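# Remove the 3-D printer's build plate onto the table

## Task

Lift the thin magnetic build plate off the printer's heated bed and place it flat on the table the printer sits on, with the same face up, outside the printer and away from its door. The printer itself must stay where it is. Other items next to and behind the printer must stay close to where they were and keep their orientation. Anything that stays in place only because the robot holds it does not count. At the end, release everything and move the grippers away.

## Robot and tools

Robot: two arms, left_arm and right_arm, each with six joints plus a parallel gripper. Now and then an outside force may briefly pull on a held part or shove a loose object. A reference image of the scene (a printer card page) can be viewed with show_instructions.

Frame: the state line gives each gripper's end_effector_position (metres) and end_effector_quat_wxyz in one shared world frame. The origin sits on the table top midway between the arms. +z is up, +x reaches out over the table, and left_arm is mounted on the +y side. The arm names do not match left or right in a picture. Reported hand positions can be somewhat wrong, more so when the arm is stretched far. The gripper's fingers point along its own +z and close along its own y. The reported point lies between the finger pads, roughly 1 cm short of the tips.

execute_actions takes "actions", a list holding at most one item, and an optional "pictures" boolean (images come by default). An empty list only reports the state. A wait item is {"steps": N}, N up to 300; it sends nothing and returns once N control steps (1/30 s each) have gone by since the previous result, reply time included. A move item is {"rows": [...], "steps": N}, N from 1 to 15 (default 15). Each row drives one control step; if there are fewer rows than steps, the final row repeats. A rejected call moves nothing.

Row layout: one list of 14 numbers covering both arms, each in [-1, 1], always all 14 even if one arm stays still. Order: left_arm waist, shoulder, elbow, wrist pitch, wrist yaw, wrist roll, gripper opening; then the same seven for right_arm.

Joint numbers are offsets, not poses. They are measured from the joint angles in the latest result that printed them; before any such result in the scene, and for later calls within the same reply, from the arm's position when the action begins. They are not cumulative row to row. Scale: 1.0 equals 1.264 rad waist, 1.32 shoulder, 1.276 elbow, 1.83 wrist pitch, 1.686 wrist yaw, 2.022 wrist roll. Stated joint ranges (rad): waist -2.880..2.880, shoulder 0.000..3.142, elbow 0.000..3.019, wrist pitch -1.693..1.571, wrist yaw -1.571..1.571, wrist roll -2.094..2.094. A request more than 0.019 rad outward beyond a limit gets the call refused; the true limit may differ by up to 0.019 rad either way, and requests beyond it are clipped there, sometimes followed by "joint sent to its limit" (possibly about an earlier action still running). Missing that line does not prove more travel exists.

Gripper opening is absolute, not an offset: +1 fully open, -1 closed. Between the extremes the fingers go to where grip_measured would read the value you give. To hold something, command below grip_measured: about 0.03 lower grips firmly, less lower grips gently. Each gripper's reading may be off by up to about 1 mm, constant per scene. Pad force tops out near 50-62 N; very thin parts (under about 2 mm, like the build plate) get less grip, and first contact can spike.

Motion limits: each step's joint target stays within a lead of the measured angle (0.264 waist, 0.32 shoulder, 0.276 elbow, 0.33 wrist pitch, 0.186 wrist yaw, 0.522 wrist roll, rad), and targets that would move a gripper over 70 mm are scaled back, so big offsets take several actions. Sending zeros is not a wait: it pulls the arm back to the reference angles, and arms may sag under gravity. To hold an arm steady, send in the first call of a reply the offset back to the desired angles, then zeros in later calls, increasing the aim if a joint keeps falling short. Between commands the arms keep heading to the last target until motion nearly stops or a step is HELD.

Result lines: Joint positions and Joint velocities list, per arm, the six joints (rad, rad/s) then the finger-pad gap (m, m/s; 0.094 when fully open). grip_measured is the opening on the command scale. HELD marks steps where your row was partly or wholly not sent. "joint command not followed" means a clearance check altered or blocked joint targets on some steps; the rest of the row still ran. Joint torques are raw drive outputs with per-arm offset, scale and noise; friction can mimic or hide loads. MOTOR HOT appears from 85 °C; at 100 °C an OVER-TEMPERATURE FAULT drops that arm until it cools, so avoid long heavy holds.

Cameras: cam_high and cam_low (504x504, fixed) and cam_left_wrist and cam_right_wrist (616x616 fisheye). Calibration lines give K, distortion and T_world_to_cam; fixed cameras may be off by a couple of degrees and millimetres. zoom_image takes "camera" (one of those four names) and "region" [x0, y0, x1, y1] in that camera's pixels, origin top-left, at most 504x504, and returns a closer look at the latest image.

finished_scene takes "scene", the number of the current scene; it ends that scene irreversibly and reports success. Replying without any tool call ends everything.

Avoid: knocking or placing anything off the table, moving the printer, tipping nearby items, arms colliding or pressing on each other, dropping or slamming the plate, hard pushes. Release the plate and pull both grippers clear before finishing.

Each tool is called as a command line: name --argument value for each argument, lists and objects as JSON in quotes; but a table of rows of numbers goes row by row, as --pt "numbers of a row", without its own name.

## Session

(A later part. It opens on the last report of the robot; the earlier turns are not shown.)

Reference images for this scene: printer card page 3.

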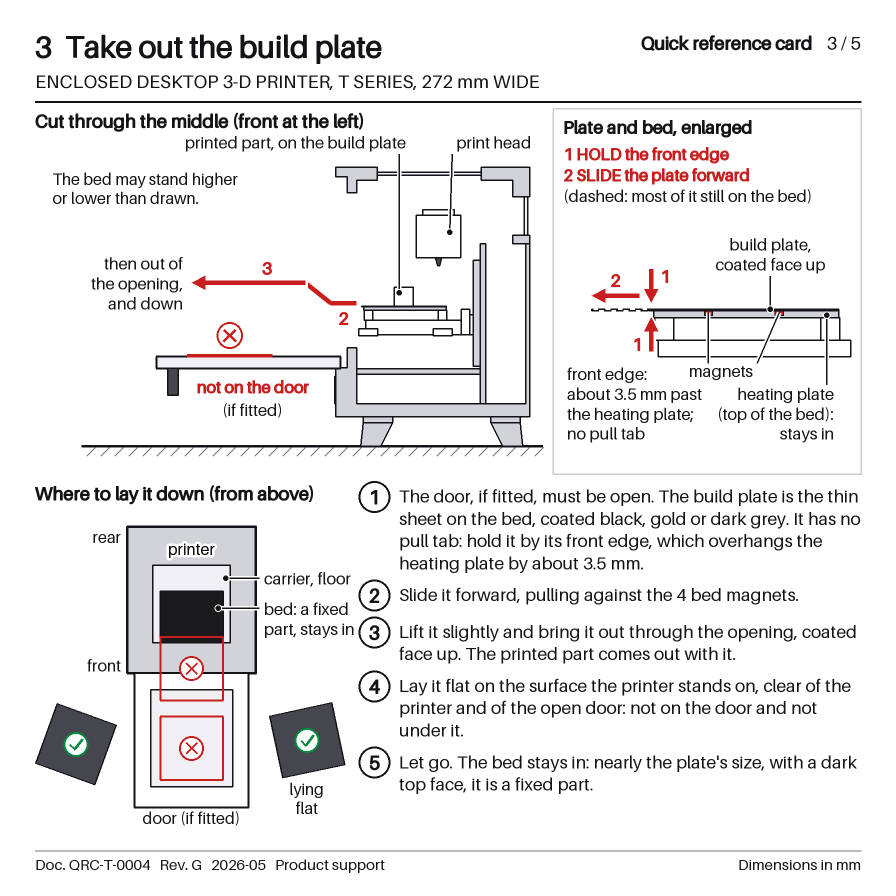

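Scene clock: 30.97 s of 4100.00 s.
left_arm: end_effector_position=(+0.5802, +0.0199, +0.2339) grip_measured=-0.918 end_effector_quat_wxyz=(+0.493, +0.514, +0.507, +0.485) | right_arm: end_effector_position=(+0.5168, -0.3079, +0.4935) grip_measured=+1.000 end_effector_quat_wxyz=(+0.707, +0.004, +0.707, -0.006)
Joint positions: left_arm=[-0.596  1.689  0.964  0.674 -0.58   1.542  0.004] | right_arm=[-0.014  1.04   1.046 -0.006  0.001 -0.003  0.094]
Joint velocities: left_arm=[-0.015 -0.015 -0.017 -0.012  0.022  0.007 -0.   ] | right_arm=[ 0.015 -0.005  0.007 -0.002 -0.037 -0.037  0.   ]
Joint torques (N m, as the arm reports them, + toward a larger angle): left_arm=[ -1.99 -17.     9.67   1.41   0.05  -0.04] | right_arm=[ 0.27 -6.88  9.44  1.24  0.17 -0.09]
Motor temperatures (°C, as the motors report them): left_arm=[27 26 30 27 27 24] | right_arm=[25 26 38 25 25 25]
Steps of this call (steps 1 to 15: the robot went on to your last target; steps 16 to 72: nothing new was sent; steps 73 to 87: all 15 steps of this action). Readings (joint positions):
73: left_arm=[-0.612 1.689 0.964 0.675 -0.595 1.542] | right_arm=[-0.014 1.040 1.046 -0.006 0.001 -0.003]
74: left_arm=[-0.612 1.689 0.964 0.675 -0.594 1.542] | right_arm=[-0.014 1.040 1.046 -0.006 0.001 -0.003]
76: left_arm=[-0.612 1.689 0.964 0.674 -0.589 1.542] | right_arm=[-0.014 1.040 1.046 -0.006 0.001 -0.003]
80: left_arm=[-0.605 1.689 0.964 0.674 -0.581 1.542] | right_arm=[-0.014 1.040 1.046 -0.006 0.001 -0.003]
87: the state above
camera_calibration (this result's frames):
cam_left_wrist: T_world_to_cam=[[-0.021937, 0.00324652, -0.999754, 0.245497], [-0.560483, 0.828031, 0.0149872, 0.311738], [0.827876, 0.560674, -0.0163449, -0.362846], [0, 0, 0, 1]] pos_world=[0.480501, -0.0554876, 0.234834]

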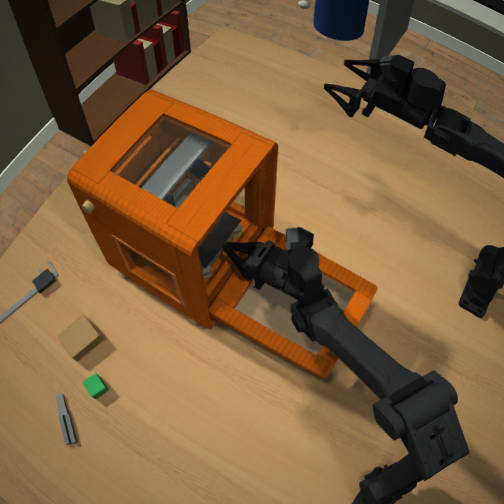

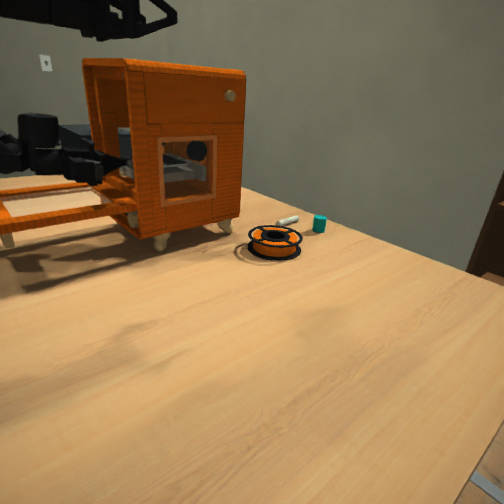

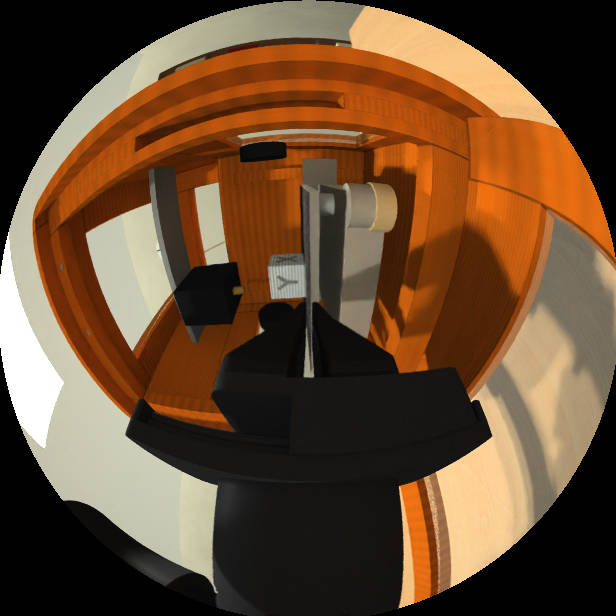

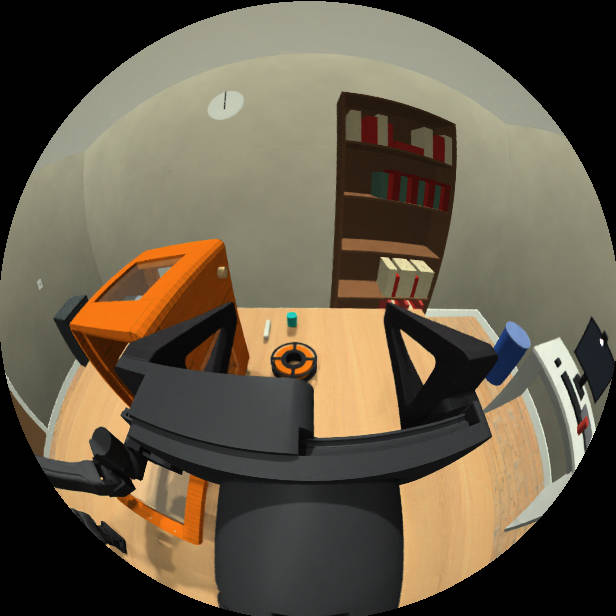

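Good. Advance further.

execute_actions --actions '[{"rows":[[0.008,0.005,0.025,-0.004,0.002,0,-0.92,0,0,0,0,0,0,1],[0.01,0.005,0.025,-0.005,0.004,0,-0.92,0,0,0,0,0,0,1],[0.012,0.005,0.025,-0.005,0.005,0,-0.92,0,0,0,0,0,0,1],[0.014,0.005,0.025,-0.005,0.007,0,-0.92,0,0,0,0,0,0,1],[0.016,0.005,0.025,-0.005,0.008,0,-0.92,0,0,0,0,0,0,1],[0.018,0.005,0.025,-0.005,0.01,0,-0.92,0,0,0,0,0,0,1],[0.02,0.005,0.025,-0.005,0.011,0,-0.92,0,0,0,0,0,0,1],[0.022,0.005,0.025,-0.005,0.012,0,-0.92,0,0,0,0,0,0,1],[0.024,0.005,0.025,-0.005,0.014,0,-0.92,0,0,0,0,0,0,1],[0.026,0.005,0.025,-0.005,0.015,0,-0.92,0,0,0,0,0,0,1]],"steps":15}]'

zoom_image --camera "cam_left_wrist" --region '[270, 250, 350, 330]'

zoom_image --camera "cam_high" --region '[200, 215, 260, 275]'

Scene clock: 33.40 s of 4100.00 s.
left_arm: end_effector_position=(+0.5869, +0.0307, +0.2331) grip_measured=-0.918 end_effector_quat_wxyz=(+0.491, +0.515, +0.508, +0.486) | right_arm: end_effector_position=(+0.5168, -0.3079, +0.4935) grip_measured=+1.000 end_effector_quat_wxyz=(+0.707, +0.004, +0.707, -0.006)
Joint positions: left_arm=[-0.571  1.689  0.964  0.67  -0.559  1.542  0.004] | right_arm=[-0.014  1.04   1.046 -0.006  0.001 -0.003  0.094]
Joint velocities: left_arm=[ 0.005  0.005 -0.007  0.012 -0.007  0.037  0.   ] | right_arm=[ 0.005 -0.015 -0.012  0.012  0.037 -0.081  0.   ]
Joint torques (N m, as the arm reports them, + toward a larger angle): left_arm=[ -2.1  -17.11   9.71   1.5    0.06  -0.03] | right_arm=[ 0.27 -6.84  9.43  1.21  0.18 -0.09]
Motor temperatures (°C, as the motors report them): left_arm=[27 26 30 27 27 24] | right_arm=[25 26 38 25 25 25]
Steps of this call (steps 1 to 15: the robot went on to your last target; steps 16 to 58: nothing new was sent; steps 59 to 73: all 15 steps of this action). Readings (joint positions):
59: left_arm=[-0.596 1.689 0.964 0.673 -0.580 1.542] | right_arm=[-0.014 1.040 1.046 -0.006 0.001 -0.003]
60: left_arm=[-0.596 1.689 0.964 0.673 -0.579 1.542] | right_arm=[-0.014 1.040 1.046 -0.006 0.001 -0.003]
62: left_arm=[-0.595 1.689 0.964 0.671 -0.574 1.542] | right_arm=[-0.014 1.040 1.046 -0.006 0.001 -0.003]
66: left_arm=[-0.589 1.689 0.964 0.670 -0.565 1.542] | right_arm=[-0.014 1.040 1.046 -0.006 0.001 -0.003]
73: the state above
camera_calibration (this result's frames):
cam_left_wrist: T_world_to_cam=[[-0.025437, 0.00411175, -0.999668, 0.246762], [-0.56329, 0.826069, 0.0177309, 0.307628], [0.825868, 0.563554, -0.0186966, -0.372857], [0, 0, 0, 1]] pos_world=[0.487491, -0.0450113, 0.234255]

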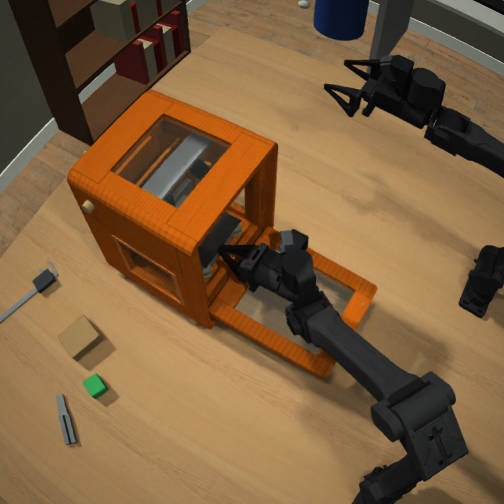

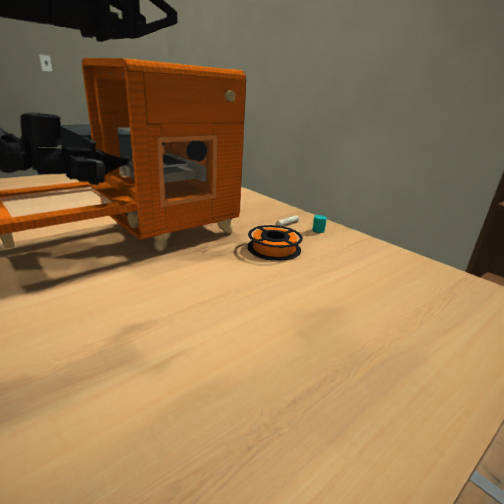

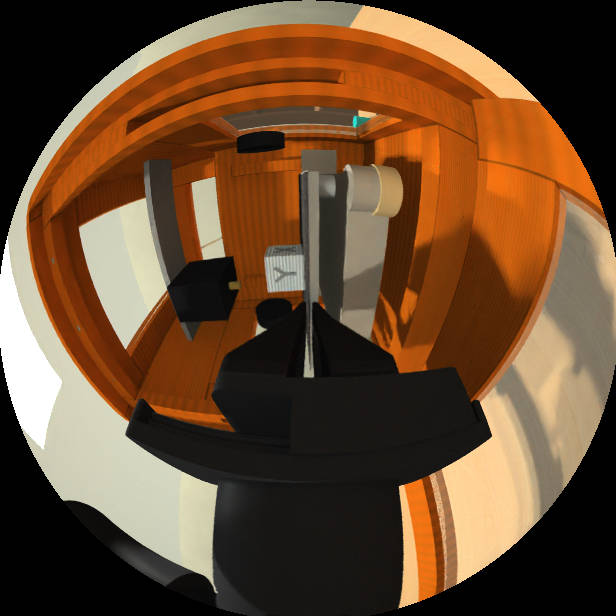

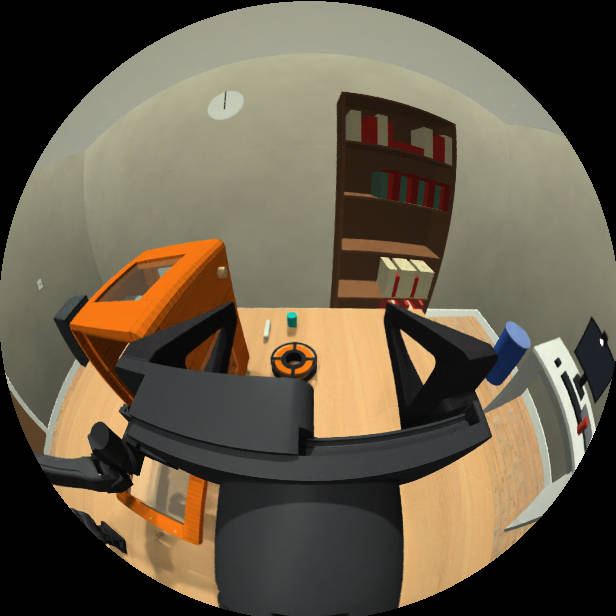

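Region (270, 250, 350, 330) of cam_left_wrist's 616x616 image, scaled by 6.300, with more detail than that image has.

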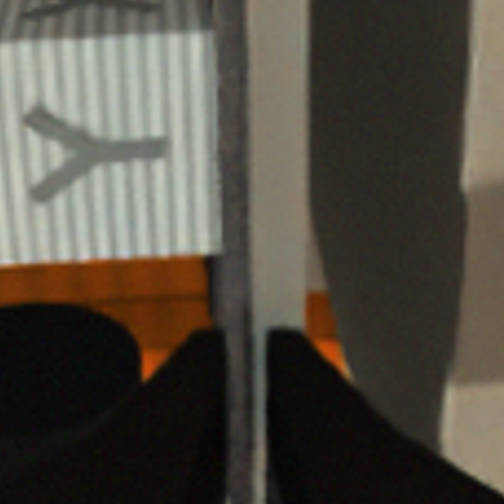

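Region (200, 215, 260, 275) of cam_high's 504x504 image, scaled by 8.400, with more detail than that image has.

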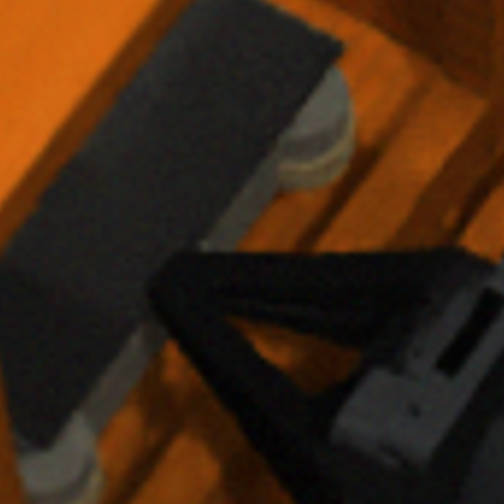

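Not yet stalled; a little more, then close.

execute_actions --actions '[{"rows":[[0.008,0.005,0.025,0,0.003,0,-0.92,0,0,0,0,0,0,1],[0.01,0.005,0.025,0,0.005,0,-0.92,0,0,0,0,0,0,1],[0.012,0.005,0.025,0,0.006,0,-0.92,0,0,0,0,0,0,1],[0.014,0.005,0.025,0,0.008,0,-0.92,0,0,0,0,0,0,1],[0.016,0.005,0.025,0,0.009,0,-0.92,0,0,0,0,0,0,1],[0.018,0.005,0.025,0,0.01,0,-0.92,0,0,0,0,0,0,1]],"steps":14}]' --pictures false

execute_actions --actions '[{"rows":[[0.008,0.005,0.025,0,0,0,-0.94,0,0,0,0,0,0,1],[0.008,0.005,0.025,0,0,0,-0.955,0,0,0,0,0,0,1],[0.008,0.005,0.025,0,0,0,-0.97,0,0,0,0,0,0,1],[0.008,0.005,0.025,0,0,0,-0.98,0,0,0,0,0,0,1],[0.008,0.005,0.025,0,0,0,-0.99,0,0,0,0,0,0,1],[0.008,0.005,0.025,0,0,0,-1,0,0,0,0,0,0,1]],"steps":13}]' --pictures false

Scene clock: 36.67 s of 4100.00 s.
left_arm: end_effector_position=(+0.5875, +0.0300, +0.2330) grip_measured=-0.918 end_effector_quat_wxyz=(+0.493, +0.517, +0.506, +0.483) | right_arm: end_effector_position=(+0.5168, -0.3079, +0.4935) grip_measured=+1.000 end_effector_quat_wxyz=(+0.707, +0.004, +0.707, -0.006)
Joint positions: left_arm=[-0.569  1.689  0.964  0.67  -0.547  1.542  0.004] | right_arm=[-0.014  1.04   1.046 -0.006  0.001 -0.003  0.094]
Joint velocities: left_arm=[-0.005 -0.015 -0.002  0.002  0.051 -0.022 -0.   ] | right_arm=[ 0.005  0.005 -0.007 -0.002  0.066  0.022  0.   ]
Joint torques (N m, as the arm reports them, + toward a larger angle): left_arm=[ -0.92 -17.36   9.69   1.68   0.09  -0.03] | right_arm=[ 0.21 -6.89  9.43  1.23  0.17 -0.09]
Motor temperatures (°C, as the motors report them): left_arm=[27 26 30 27 27 24] | right_arm=[25 26 39 25 25 25]
Steps of this call (steps 1 to 15: the robot went on to your last target; steps 16 to 84: nothing new was sent; steps 85 to 98: all 14 steps of this action). Readings (joint positions):
85: left_arm=[-0.571 1.689 0.964 0.670 -0.558 1.542] | right_arm=[-0.014 1.040 1.046 -0.006 0.001 -0.003]
86: left_arm=[-0.571 1.689 0.964 0.670 -0.556 1.542] | right_arm=[-0.014 1.040 1.046 -0.006 0.001 -0.003]
88: left_arm=[-0.570 1.689 0.964 0.670 -0.551 1.542] | right_arm=[-0.014 1.040 1.046 -0.006 0.001 -0.003]
92: left_arm=[-0.569 1.689 0.964 0.670 -0.547 1.542] | right_arm=[-0.014 1.040 1.046 -0.006 0.001 -0.003]
98: the state above

Scene clock: 37.10 s of 4100.00 s.
left_arm: end_effector_position=(+0.5875, +0.0300, +0.2329) grip_measured=-0.993 end_effector_quat_wxyz=(+0.493, +0.517, +0.506, +0.483) | right_arm: end_effector_position=(+0.5168, -0.3079, +0.4935) grip_measured=+1.000 end_effector_quat_wxyz=(+0.707, +0.004, +0.707, -0.006)
Joint positions: left_arm=[-0.569  1.689  0.964  0.67  -0.547  1.542  0.   ] | right_arm=[-0.014  1.04   1.046 -0.006  0.001 -0.003  0.094]
Joint velocities: left_arm=[ 0.005 -0.005 -0.012  0.002  0.051  0.081  0.001] | right_arm=[-0.015 -0.005 -0.007  0.012 -0.037 -0.037  0.   ]
Joint torques (N m, as the arm reports them, + toward a larger angle): left_arm=[ -1.8  -17.26   9.69   1.68  -0.06  -0.04] | right_arm=[ 0.23 -6.89  9.44  1.23  0.18 -0.09]
Motor temperatures (°C, as the motors report them): left_arm=[27 26 30 27 27 24] | right_arm=[25 26 39 25 25 25]
Steps of this call (steps 1 to 13: all 13 steps of this action). Readings (joint positions):
1: left_arm=[-0.569 1.689 0.964 0.670 -0.547 1.542] | right_arm=[-0.014 1.040 1.046 -0.006 0.001 -0.003]
2: left_arm=[-0.569 1.689 0.964 0.670 -0.547 1.542] | right_arm=[-0.014 1.040 1.046 -0.006 0.001 -0.003]
4: left_arm=[-0.569 1.689 0.964 0.670 -0.547 1.542] | right_arm=[-0.014 1.040 1.046 -0.006 0.001 -0.003]
8: left_arm=[-0.569 1.689 0.964 0.670 -0.547 1.542] | right_arm=[-0.014 1.040 1.046 -0.006 0.001 -0.003]
13: the state above

execute_actions --actions '[{"rows":[[-0.006,-0.012,0,0.008,-0.002,0,-1,0,0,0,0,0,0,1],[-0.009,-0.016,-0.003,0.011,-0.003,0,-1,0,0,0,0,0,0,1],[-0.011,-0.019,-0.007,0.012,-0.005,0,-1,0,0,0,0,0,0,1],[-0.013,-0.022,-0.012,0.013,-0.006,0,-1,0,0,0,0,0,0,1],[-0.015,-0.025,-0.016,0.014,-0.007,0,-1,0,0,0,0,0,0,1],[-0.017,-0.028,-0.02,0.015,-0.009,0,-1,0,0,0,0,0,0,1],[-0.019,-0.031,-0.025,0.015,-0.01,0,-1,0,0,0,0,0,0,1],[-0.021,-0.034,-0.029,0.016,-0.011,0,-1,0,0,0,0,0,0,1],[-0.023,-0.037,-0.034,0.017,-0.013,0,-1,0,0,0,0,0,0,1],[-0.025,-0.04,-0.038,0.018,-0.014,0,-1,0,0,0,0,0,0,1],[-0.027,-0.043,-0.043,0.019,-0.016,0,-1,0,0,0,0,0,0,1],[-0.029,-0.046,-0.047,0.02,-0.017,0,-1,0,0,0,0,0,0,1],[-0.031,-0.049,-0.052,0.021,-0.019,0,-1,0,0,0,0,0,0,1],[-0.033,-0.052,-0.056,0.022,-0.02,0,-1,0,0,0,0,0,0,1]],"steps":15}]' --pictures false

execute_actions --actions '[{"steps":12}]'

zoom_image --camera "cam_high" --region '[180, 200, 280, 300]'

Scene clock: 41.00 s of 4100.00 s.
left_arm: end_effector_position=(+0.5628, +0.0322, +0.2322) grip_measured=-0.994 end_effector_quat_wxyz=(+0.492, +0.516, +0.507, +0.485) | right_arm: end_effector_position=(+0.5168, -0.3079, +0.4935) grip_measured=+1.000 end_effector_quat_wxyz=(+0.707, +0.004, +0.707, -0.006)
Joint positions: left_arm=[-0.594  1.645  0.9    0.689 -0.577  1.542  0.   ] | right_arm=[-0.014  1.04   1.046 -0.006  0.001 -0.003  0.094]
Joint velocities: left_arm=[-0.142 -0.132 -0.154  0.012  0.022  0.007 -0.001] | right_arm=[-0.015 -0.005  0.012  0.007 -0.11   0.051  0.   ]
Joint torques (N m, as the arm reports them, + toward a larger angle): left_arm=[ -2.95 -18.22   7.39   2.46  -0.16  -0.04] | right_arm=[ 0.25 -6.81  9.43  1.21  0.17 -0.09]
Motor temperatures (°C, as the motors report them): left_arm=[27 26 30 27 27 24] | right_arm=[25 26 39 25 25 25]
Steps of this call (steps 1 to 15: the robot went on to your last target; steps 16 to 90: nothing new was sent; then 0.40 s passed at rest; steps 91 to 105: all 15 steps of this action). Readings (joint positions):
91: left_arm=[-0.569 1.689 0.964 0.670 -0.547 1.542] | right_arm=[-0.014 1.040 1.046 -0.006 0.001 -0.003]
92: left_arm=[-0.570 1.689 0.964 0.670 -0.549 1.542] | right_arm=[-0.014 1.040 1.046 -0.006 0.001 -0.003]
94: left_arm=[-0.570 1.689 0.963 0.672 -0.550 1.542] | right_arm=[-0.014 1.040 1.046 -0.006 0.001 -0.003]
98: left_arm=[-0.571 1.687 0.956 0.679 -0.552 1.542] | right_arm=[-0.014 1.040 1.046 -0.006 0.001 -0.003]
105: the state above

Scene clock: 41.40 s of 4100.00 s.
left_arm: end_effector_position=(+0.5589, +0.0285, +0.2322) grip_measured=-0.994 end_effector_quat_wxyz=(+0.494, +0.518, +0.505, +0.483) | right_arm: end_effector_position=(+0.5168, -0.3079, +0.4935) grip_measured=+1.000 end_effector_quat_wxyz=(+0.707, +0.004, +0.707, -0.006)
Joint positions: left_arm=[-0.603  1.64   0.895  0.69  -0.578  1.542  0.   ] | right_arm=[-0.014  1.04   1.046 -0.006  0.001 -0.003  0.094]
Joint velocities: left_arm=[-0.005 -0.005  0.007  0.002 -0.022  0.007  0.001] | right_arm=[ 0.005  0.005  0.002 -0.002 -0.066 -0.007  0.   ]
Joint torques (N m, as the arm reports them, + toward a larger angle): left_arm=[ -2.65 -18.53   7.07   2.56  -0.16  -0.03] | right_arm=[ 0.24 -6.87  9.42  1.23  0.18 -0.09]
Motor temperatures (°C, as the motors report them): left_arm=[27 26 30 27 27 24] | right_arm=[25 26 39 25 25 25]
Steps of this call (steps 1 to 12: the robot went on to your last target). Readings (joint positions):
1: left_arm=[-0.598 1.642 0.897 0.690 -0.577 1.542] | right_arm=[-0.014 1.040 1.046 -0.006 0.001 -0.003]
2: left_arm=[-0.601 1.641 0.895 0.690 -0.577 1.542] | right_arm=[-0.014 1.040 1.046 -0.006 0.001 -0.003]
4: left_arm=[-0.603 1.640 0.895 0.690 -0.577 1.542] | right_arm=[-0.014 1.040 1.046 -0.006 0.001 -0.003]
8: left_arm=[-0.603 1.640 0.895 0.690 -0.578 1.542] | right_arm=[-0.014 1.040 1.046 -0.006 0.001 -0.003]
12: the state above
camera_calibration (this result's frames):
cam_left_wrist: T_world_to_cam=[[-0.0254266, 0.00573855, -0.99966, 0.2451], [-0.552504, 0.833298, 0.0188366, 0.287227], [0.833123, 0.552795, -0.0180173, -0.352449], [0, 0, 0, 1]] pos_world=[0.458559, -0.0459198, 0.233256]

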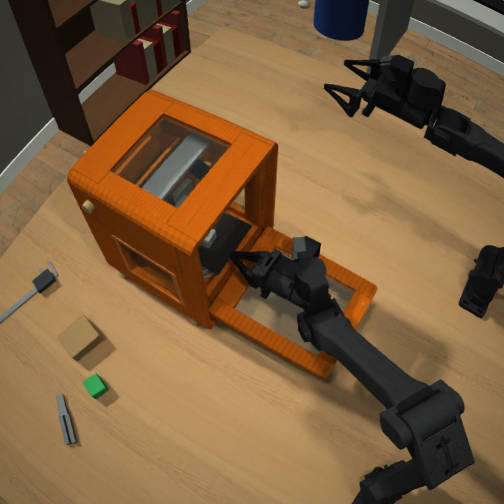

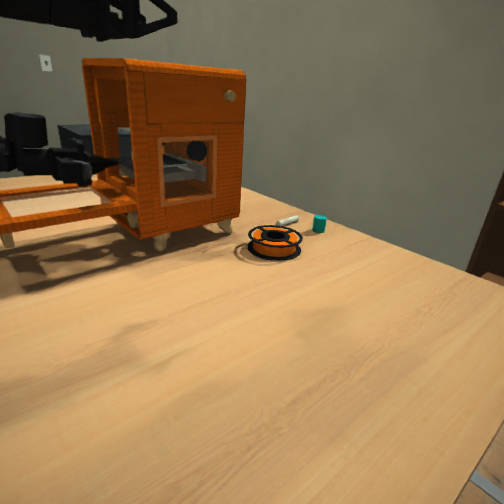

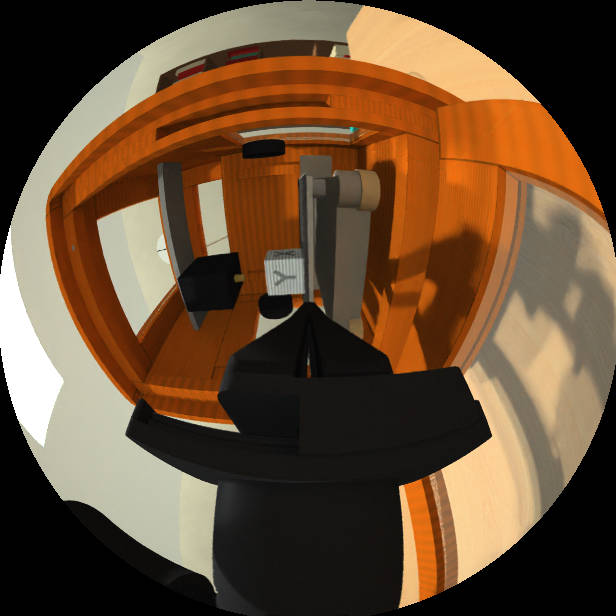

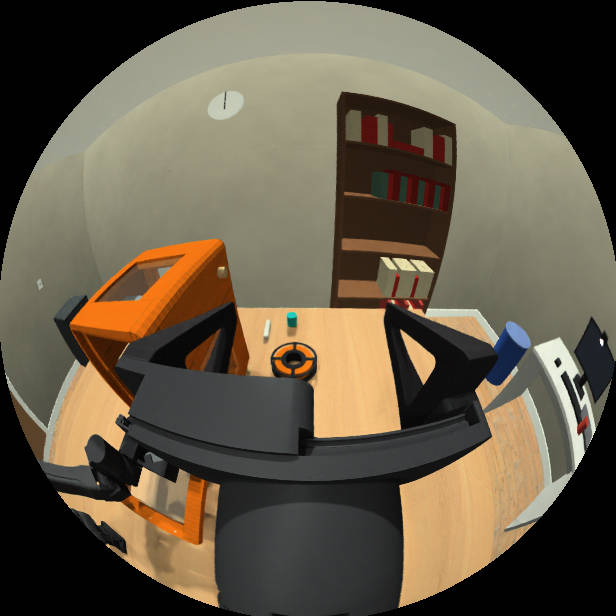

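Region (180, 200, 280, 300) of cam_high's 504x504 image, scaled by 5.040, with more detail than that image has.

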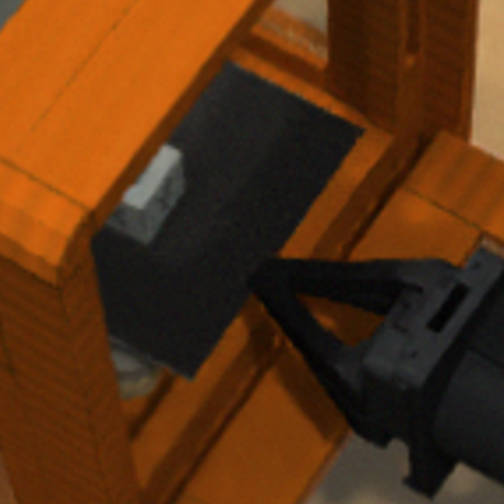

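execute_actions --actions '[{"rows":[[0,0,0.015,0,0,0,-0.95,0,0,0,0,0,0,1],[0,0,0.02,0,0,0,-0.88,0,0,0,0,0,0,1],[0,0.004,0.025,0,0,0,-0.8,0,0,0,0,0,0,1],[0,0.004,0.028,0,0,0,-0.78,0,0,0,0,0,0,1]],"steps":8}]' --pictures false

execute_actions --actions '[{"rows":[[0,0.01,0.035,-0.003,0,0,-0.78,0,0,0,0,0,0,1],[0,0.013,0.039,-0.004,0,0,-0.78,0,0,0,0,0,0,1],[0,0.016,0.043,-0.005,0,0,-0.78,0,0,0,0,0,0,1],[0,0.019,0.047,-0.006,0,0,-0.78,0,0,0,0,0,0,1],[0,0.022,0.051,-0.007,0,0,-0.78,0,0,0,0,0,0,1],[0,0.025,0.055,-0.007,0,0,-0.78,0,0,0,0,0,0,1],[0,0.028,0.059,-0.008,0,0,-0.78,0,0,0,0,0,0,1],[0,0.031,0.063,-0.009,0,0,-0.78,0,0,0,0,0,0,1],[0,0.034,0.067,-0.01,0,0,-0.78,0,0,0,0,0,0,1],[0,0.037,0.071,-0.011,0,0,-0.78,0,0,0,0,0,0,1],[0,0.039,0.075,-0.011,0,0,-0.78,0,0,0,0,0,0,1],[0,0.041,0.079,-0.012,0,0,-0.78,0,0,0,0,0,0,1],[0,0.043,0.083,-0.013,0,0,-0.78,0,0,0,0,0,0,1],[0,0.045,0.087,-0.014,0,0,-0.78,0,0,0,0,0,0,1],[0,0.046,0.091,-0.014,0,0,-0.78,0,0,0,0,0,0,1]],"steps":15}]' --pictures false

execute_actions --actions '[{"steps":12}]'

zoom_image --camera "cam_left_wrist" --region '[250, 250, 370, 370]'

Scene clock: 44.57 s of 4100.00 s.
left_arm: end_effector_position=(+0.5589, +0.0285, +0.2322) grip_measured=-0.782 end_effector_quat_wxyz=(+0.494, +0.518, +0.505, +0.483) | right_arm: end_effector_position=(+0.5168, -0.3079, +0.4935) grip_measured=+1.000 end_effector_quat_wxyz=(+0.707, +0.004, +0.707, -0.006)
Joint positions: left_arm=[-0.603  1.64   0.895  0.69  -0.578  1.542  0.01 ] | right_arm=[-0.014  1.04   1.046 -0.006  0.001 -0.003  0.094]
Joint velocities: left_arm=[-0.005 -0.005 -0.017  0.002  0.007 -0.022  0.001] | right_arm=[-0.005 -0.015 -0.002 -0.012 -0.066 -0.022  0.   ]
Joint torques (N m, as the arm reports them, + toward a larger angle): left_arm=[ -2.19 -16.22   9.92   1.68  -0.07  -0.05] | right_arm=[ 0.25 -6.78  9.43  1.21  0.18 -0.09]
Motor temperatures (°C, as the motors report them): left_arm=[27 26 30 27 27 24] | right_arm=[25 26 39 25 25 25]
Steps of this call (steps 1 to 15: the robot went on to your last target; steps 16 to 87: nothing new was sent; steps 88 to 95: all 8 steps of this action). Readings (joint positions):
88: left_arm=[-0.603 1.640 0.895 0.690 -0.578 1.542] | right_arm=[-0.014 1.040 1.046 -0.006 0.001 -0.003]
89: left_arm=[-0.603 1.640 0.895 0.690 -0.578 1.542] | right_arm=[-0.014 1.040 1.046 -0.006 0.001 -0.003]
91: left_arm=[-0.603 1.640 0.895 0.690 -0.578 1.542] | right_arm=[-0.014 1.040 1.046 -0.006 0.001 -0.003]
95: the state above

Scene clock: 45.07 s of 4100.00 s.
left_arm: end_effector_position=(+0.5747, +0.0177, +0.2288) grip_measured=-0.782 end_effector_quat_wxyz=(+0.491, +0.521, +0.505, +0.482) | right_arm: end_effector_position=(+0.5168, -0.3079, +0.4935) grip_measured=+1.000 end_effector_quat_wxyz=(+0.707, +0.004, +0.707, -0.006)
Joint positions: left_arm=[-0.603  1.685  0.95   0.672 -0.578  1.542  0.01 ] | right_arm=[-0.014  1.04   1.046 -0.006  0.001 -0.003  0.094]
Joint velocities: left_arm=[-0.015  0.063  0.173 -0.051  0.037 -0.007 -0.001] | right_arm=[-0.015 -0.005 -0.007 -0.007  0.022 -0.051  0.   ]
Joint torques (N m, as the arm reports them, + toward a larger angle): left_arm=[ -2.21 -16.71  11.26   1.45  -0.07  -0.03] | right_arm=[ 0.33 -6.82  9.43  1.22  0.18 -0.09]
Motor temperatures (°C, as the motors report them): left_arm=[27 26 30 27 27 24] | right_arm=[25 26 39 25 25 25]
Steps of this call (steps 1 to 15: all 15 steps of this action). Readings (joint positions):
1: left_arm=[-0.603 1.641 0.895 0.690 -0.578 1.542] | right_arm=[-0.014 1.040 1.046 -0.006 0.001 -0.003]
2: left_arm=[-0.603 1.641 0.895 0.690 -0.578 1.542] | right_arm=[-0.014 1.040 1.046 -0.006 0.001 -0.003]
4: left_arm=[-0.603 1.643 0.896 0.688 -0.578 1.542] | right_arm=[-0.014 1.040 1.046 -0.006 0.001 -0.003]
8: left_arm=[-0.603 1.658 0.912 0.683 -0.578 1.542] | right_arm=[-0.014 1.040 1.046 -0.006 0.001 -0.003]
15: the state above

Scene clock: 45.47 s of 4100.00 s.
left_arm: end_effector_position=(+0.5773, +0.0159, +0.2304) grip_measured=-0.782 end_effector_quat_wxyz=(+0.492, +0.520, +0.505, +0.482) | right_arm: end_effector_position=(+0.5168, -0.3079, +0.4935) grip_measured=+1.000 end_effector_quat_wxyz=(+0.707, +0.004, +0.707, -0.006)
Joint positions: left_arm=[-0.603  1.69   0.96   0.671 -0.578  1.542  0.01 ] | right_arm=[-0.014  1.04   1.046 -0.006  0.001 -0.003  0.094]
Joint velocities: left_arm=[-0.015 -0.015  0.017 -0.002  0.007 -0.022  0.   ] | right_arm=[-0.005 -0.024 -0.022  0.007  0.007 -0.007  0.   ]
Joint torques (N m, as the arm reports them, + toward a larger angle): left_arm=[ -2.3  -16.91  10.99   1.44  -0.06  -0.04] | right_arm=[ 0.18 -6.85  9.42  1.22  0.17 -0.09]
Motor temperatures (°C, as the motors report them): left_arm=[27 26 30 27 27 24] | right_arm=[25 26 39 25 25 25]
Steps of this call (steps 1 to 12: the robot went on to your last target). Readings (joint positions):
1: left_arm=[-0.603 1.687 0.954 0.672 -0.578 1.542] | right_arm=[-0.014 1.040 1.046 -0.006 0.001 -0.003]
2: left_arm=[-0.603 1.689 0.957 0.671 -0.578 1.542] | right_arm=[-0.014 1.040 1.046 -0.006 0.001 -0.003]
4: left_arm=[-0.603 1.690 0.960 0.671 -0.578 1.542] | right_arm=[-0.014 1.040 1.046 -0.006 0.001 -0.003]
8: left_arm=[-0.603 1.690 0.960 0.671 -0.578 1.542] | right_arm=[-0.014 1.040 1.046 -0.006 0.001 -0.003]
12: the state above
camera_calibration (this result's frames):
cam_left_wrist: T_world_to_cam=[[-0.0288811, 0.00811781, -0.99955, 0.245842], [-0.552432, 0.833248, 0.0227292, 0.306958], [0.833058, 0.55284, -0.0195806, -0.360371], [0, 0, 0, 1]] pos_world=[0.476884, -0.0585406, 0.231698]

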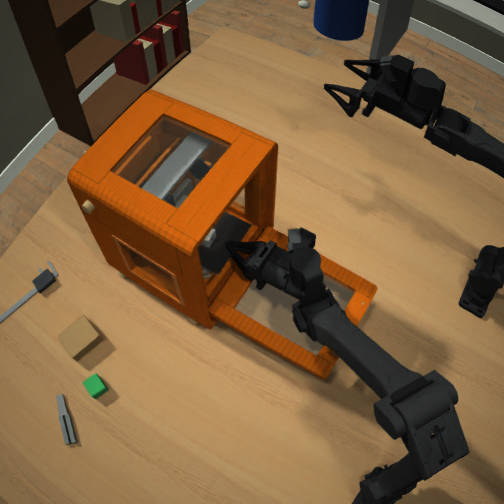

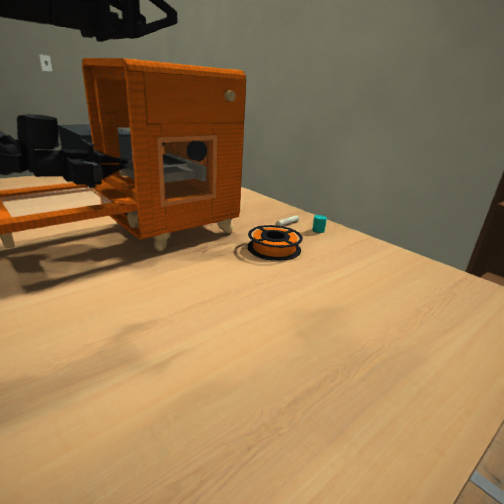

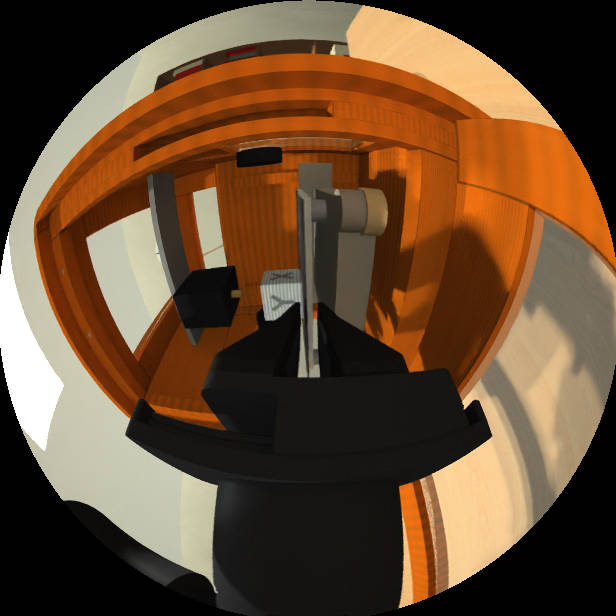

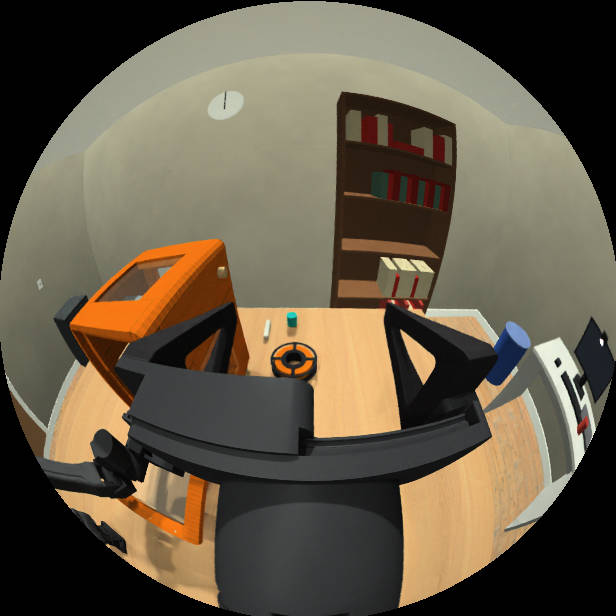

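Region (250, 250, 370, 370) of cam_left_wrist's 616x616 image, scaled by 4.200, with more detail than that image has.

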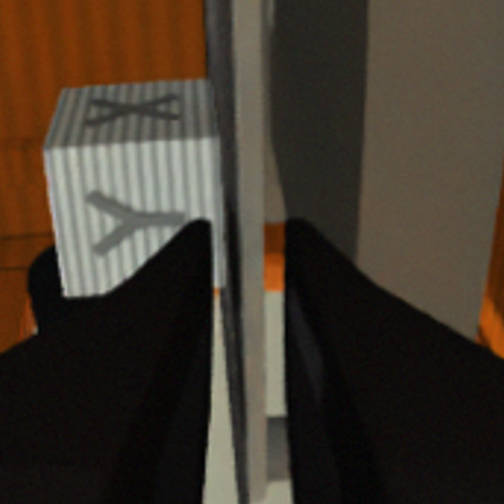

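execute_actions --actions '[{"rows":[[0,0,0.025,0.012,0,0,-0.8,0,0,0,0,0,0,1],[0,0,0.025,0.016,0,0,-0.82,0,0,0,0,0,0,1],[0,0,0.025,0.018,0,0,-0.84,0,0,0,0,0,0,1],[0,0,0.025,0.018,0,0,-0.87,0,0,0,0,0,0,1],[0,0,0.025,0.018,0,0,-0.9,0,0,0,0,0,0,1],[0,0,0.025,0.018,0,0,-0.92,0,0,0,0,0,0,1],[0,0,0.025,0.018,0,0,-0.94,0,0,0,0,0,0,1],[0,0,0.025,0.018,0,0,-0.96,0,0,0,0,0,0,1],[0,0,0.025,0.018,0,0,-0.975,0,0,0,0,0,0,1],[0,0,0.025,0.018,0,0,-0.99,0,0,0,0,0,0,1],[0,0,0.025,0.018,0,0,-1,0,0,0,0,0,0,1]],"steps":15}]' --pictures false

execute_actions --actions '[{"rows":[[-0.008,-0.016,0,0.011,-0.002,0,-1,0,0,0,0,0,0,1],[-0.012,-0.022,-0.007,0.013,-0.005,0,-1,0,0,0,0,0,0,1],[-0.018,-0.031,-0.018,0.015,-0.009,0,-1,0,0,0,0,0,0,1],[-0.025,-0.041,-0.031,0.018,-0.014,0,-1,0,0,0,0,0,0,1],[-0.032,-0.051,-0.044,0.021,-0.019,0,-1,0,0,0,0,0,0,1],[-0.039,-0.061,-0.057,0.023,-0.025,0,-1,0,0,0,0,0,0,1],[-0.046,-0.071,-0.07,0.026,-0.03,0,-1,0,0,0,0,0,0,1],[-0.053,-0.081,-0.083,0.028,-0.036,0,-1,0,0,0,0,0,0,1],[-0.06,-0.091,-0.096,0.031,-0.041,0,-1,0,0,0,0,0,0,1],[-0.067,-0.101,-0.109,0.033,-0.047,0,-1,0,0,0,0,0,0,1],[-0.074,-0.111,-0.122,0.035,-0.052,0,-1,0,0,0,0,0,0,1],[-0.081,-0.121,-0.135,0.037,-0.058,0,-1,0,0,0,0,0,0,1],[-0.087,-0.129,-0.146,0.039,-0.063,0,-1,0,0,0,0,0,0,1],[-0.092,-0.135,-0.155,0.04,-0.067,0,-1,0,0,0,0,0,0,1],[-0.095,-0.139,-0.161,0.041,-0.069,0,-1,0,0,0,0,0,0,1]],"steps":15}]' --pictures false

execute_actions --actions '[{"steps":10}]'

Scene clock: 50.60 s of 4100.00 s.
left_arm: end_effector_position=(+0.5775, +0.0157, +0.2358) grip_measured=-0.990 end_effector_quat_wxyz=(+0.501, +0.511, +0.503, +0.484) | right_arm: end_effector_position=(+0.5168, -0.3079, +0.4935) grip_measured=+1.000 end_effector_quat_wxyz=(+0.707, +0.004, +0.707, -0.006)
Joint positions: left_arm=[-0.603  1.69   0.96   0.696 -0.578  1.542  0.   ] | right_arm=[-0.014  1.04   1.046 -0.006  0.001 -0.003  0.094]
Joint velocities: left_arm=[-0.005  0.005 -0.022  0.002 -0.007  0.007  0.   ] | right_arm=[ 0.015  0.005 -0.017 -0.002 -0.037  0.081  0.   ]
Joint torques (N m, as the arm reports them, + toward a larger angle): left_arm=[ -2.32 -17.53   9.62   1.99  -0.07  -0.05] | right_arm=[ 0.22 -6.85  9.4   1.22  0.17 -0.09]
Motor temperatures (°C, as the motors report them): left_arm=[27 26 31 27 27 24] | right_arm=[25 26 39 25 25 25]
Steps of this call (steps 1 to 30: the robot went on to your last target; steps 31 to 90: nothing new was sent; then 1.63 s passed at rest; steps 91 to 105: all 15 steps of this action). Readings (joint positions):
91: left_arm=[-0.603 1.690 0.960 0.672 -0.578 1.542] | right_arm=[-0.014 1.040 1.046 -0.006 0.001 -0.003]
92: left_arm=[-0.603 1.690 0.960 0.674 -0.578 1.542] | right_arm=[-0.014 1.040 1.046 -0.006 0.001 -0.003]
94: left_arm=[-0.603 1.690 0.960 0.681 -0.578 1.542] | right_arm=[-0.014 1.040 1.046 -0.006 0.001 -0.003]
98: left_arm=[-0.603 1.690 0.960 0.685 -0.578 1.542] | right_arm=[-0.014 1.040 1.046 -0.006 0.001 -0.003]
105: the state above

Scene clock: 51.10 s of 4100.00 s.
left_arm: end_effector_position=(+0.4955, +0.0183, +0.2381) grip_measured=-0.991 end_effector_quat_wxyz=(+0.502, +0.509, +0.503, +0.486) | right_arm: end_effector_position=(+0.5168, -0.3079, +0.4935) grip_measured=+1.000 end_effector_quat_wxyz=(+0.707, +0.004, +0.707, -0.006)
Joint positions: left_arm=[-0.708  1.542  0.77   0.742 -0.686  1.542  0.   ] | right_arm=[-0.014  1.04   1.046 -0.006  0.001 -0.003  0.094]
Joint velocities: left_arm=[-0.259 -0.298 -0.349  0.051 -0.081  0.007 -0.001] | right_arm=[-0.005 -0.024 -0.002 -0.007  0.007 -0.022  0.   ]
Joint torques (N m, as the arm reports them, + toward a larger angle): left_arm=[ -2.15 -16.18   7.51   2.61  -0.2   -0.05] | right_arm=[ 0.23 -6.86  9.42  1.24  0.17 -0.09]
Motor temperatures (°C, as the motors report them): left_arm=[27 26 31 27 27 24] | right_arm=[25 26 39 25 25 25]
Steps of this call (steps 1 to 15: all 15 steps of this action). Readings (joint positions):
1: left_arm=[-0.603 1.689 0.960 0.697 -0.578 1.542] | right_arm=[-0.014 1.040 1.046 -0.006 0.001 -0.003]
2: left_arm=[-0.603 1.689 0.960 0.701 -0.580 1.542] | right_arm=[-0.014 1.040 1.046 -0.006 0.001 -0.003]
4: left_arm=[-0.606 1.682 0.951 0.705 -0.590 1.542] | right_arm=[-0.014 1.040 1.046 -0.006 0.001 -0.003]
8: left_arm=[-0.631 1.638 0.889 0.721 -0.628 1.542] | right_arm=[-0.014 1.040 1.046 -0.006 0.001 -0.003]
15: the state above

Scene clock: 51.43 s of 4100.00 s.
left_arm: end_effector_position=(+0.4859, +0.0165, +0.2387) grip_measured=-0.991 end_effector_quat_wxyz=(+0.505, +0.511, +0.500, +0.484) | right_arm: end_effector_position=(+0.5168, -0.3079, +0.4935) grip_measured=+1.000 end_effector_quat_wxyz=(+0.707, +0.004, +0.707, -0.006)
Joint positions: left_arm=[-0.723  1.525  0.751  0.746 -0.691  1.542  0.   ] | right_arm=[-0.014  1.04   1.046 -0.006  0.001 -0.003  0.094]
Joint velocities: left_arm=[ 0.015 -0.005 -0.007  0.017  0.037 -0.037 -0.001] | right_arm=[-0.024 -0.024 -0.012 -0.007  0.022 -0.037  0.   ]
Joint torques (N m, as the arm reports them, + toward a larger angle): left_arm=[ -2.3  -15.93   7.26   2.67  -0.18  -0.04] | right_arm=[ 0.27 -6.82  9.42  1.22  0.17 -0.09]
Motor temperatures (°C, as the motors report them): left_arm=[27 26 30 27 27 24] | right_arm=[25 26 39 25 25 25]
Steps of this call (steps 1 to 10: the robot went on to your last target). Readings (joint positions):
1: left_arm=[-0.716 1.534 0.760 0.743 -0.689 1.542] | right_arm=[-0.014 1.040 1.046 -0.006 0.001 -0.003]
2: left_arm=[-0.721 1.528 0.754 0.744 -0.689 1.542] | right_arm=[-0.014 1.040 1.046 -0.006 0.001 -0.003]
4: left_arm=[-0.723 1.525 0.751 0.746 -0.689 1.542] | right_arm=[-0.014 1.040 1.046 -0.006 0.001 -0.003]
8: left_arm=[-0.723 1.525 0.751 0.746 -0.691 1.542] | right_arm=[-0.014 1.040 1.046 -0.006 0.001 -0.003]
10: the state above
camera_calibration (this result's frames):
cam_left_wrist: T_world_to_cam=[[-0.00121404, -0.00708461, -0.999974, 0.238381], [-0.546539, 0.837417, -0.00526939, 0.259601], [0.837433, 0.546519, -0.00488868, -0.289982], [0, 0, 0, 1]] pos_world=[0.385012, -0.057225, 0.238325]

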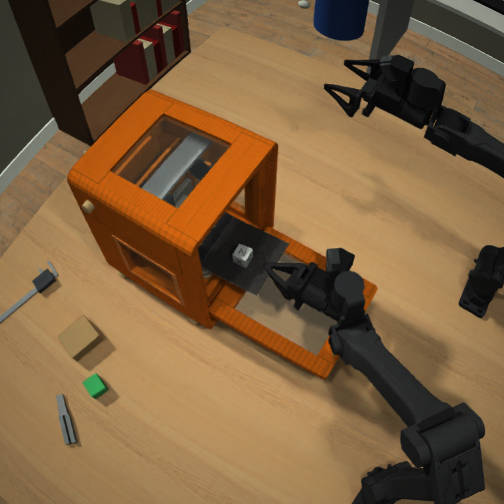

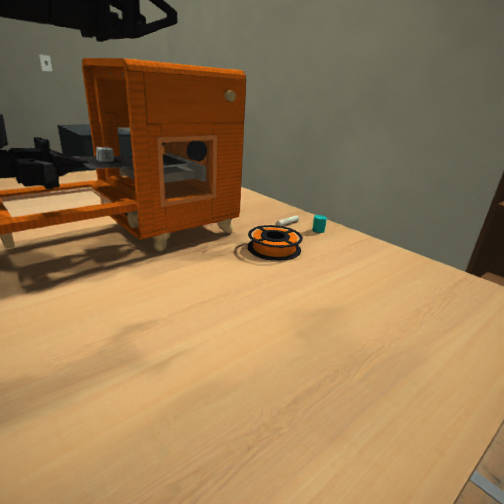

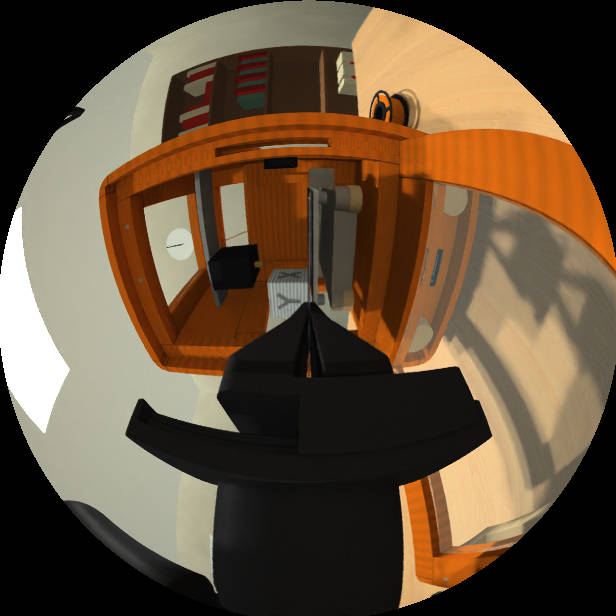

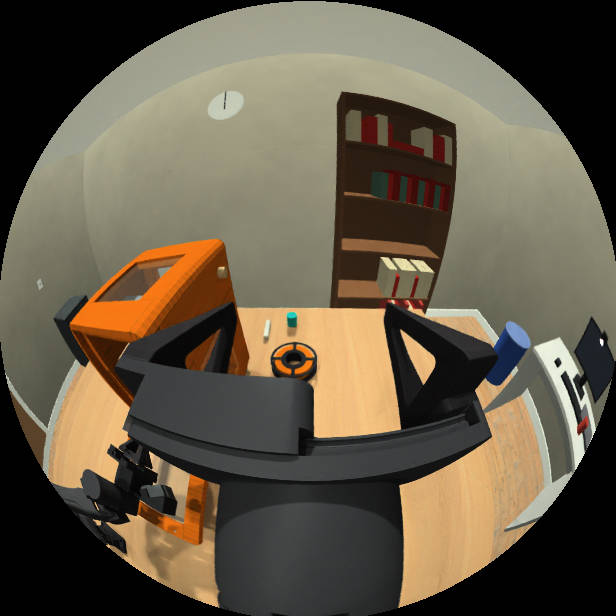

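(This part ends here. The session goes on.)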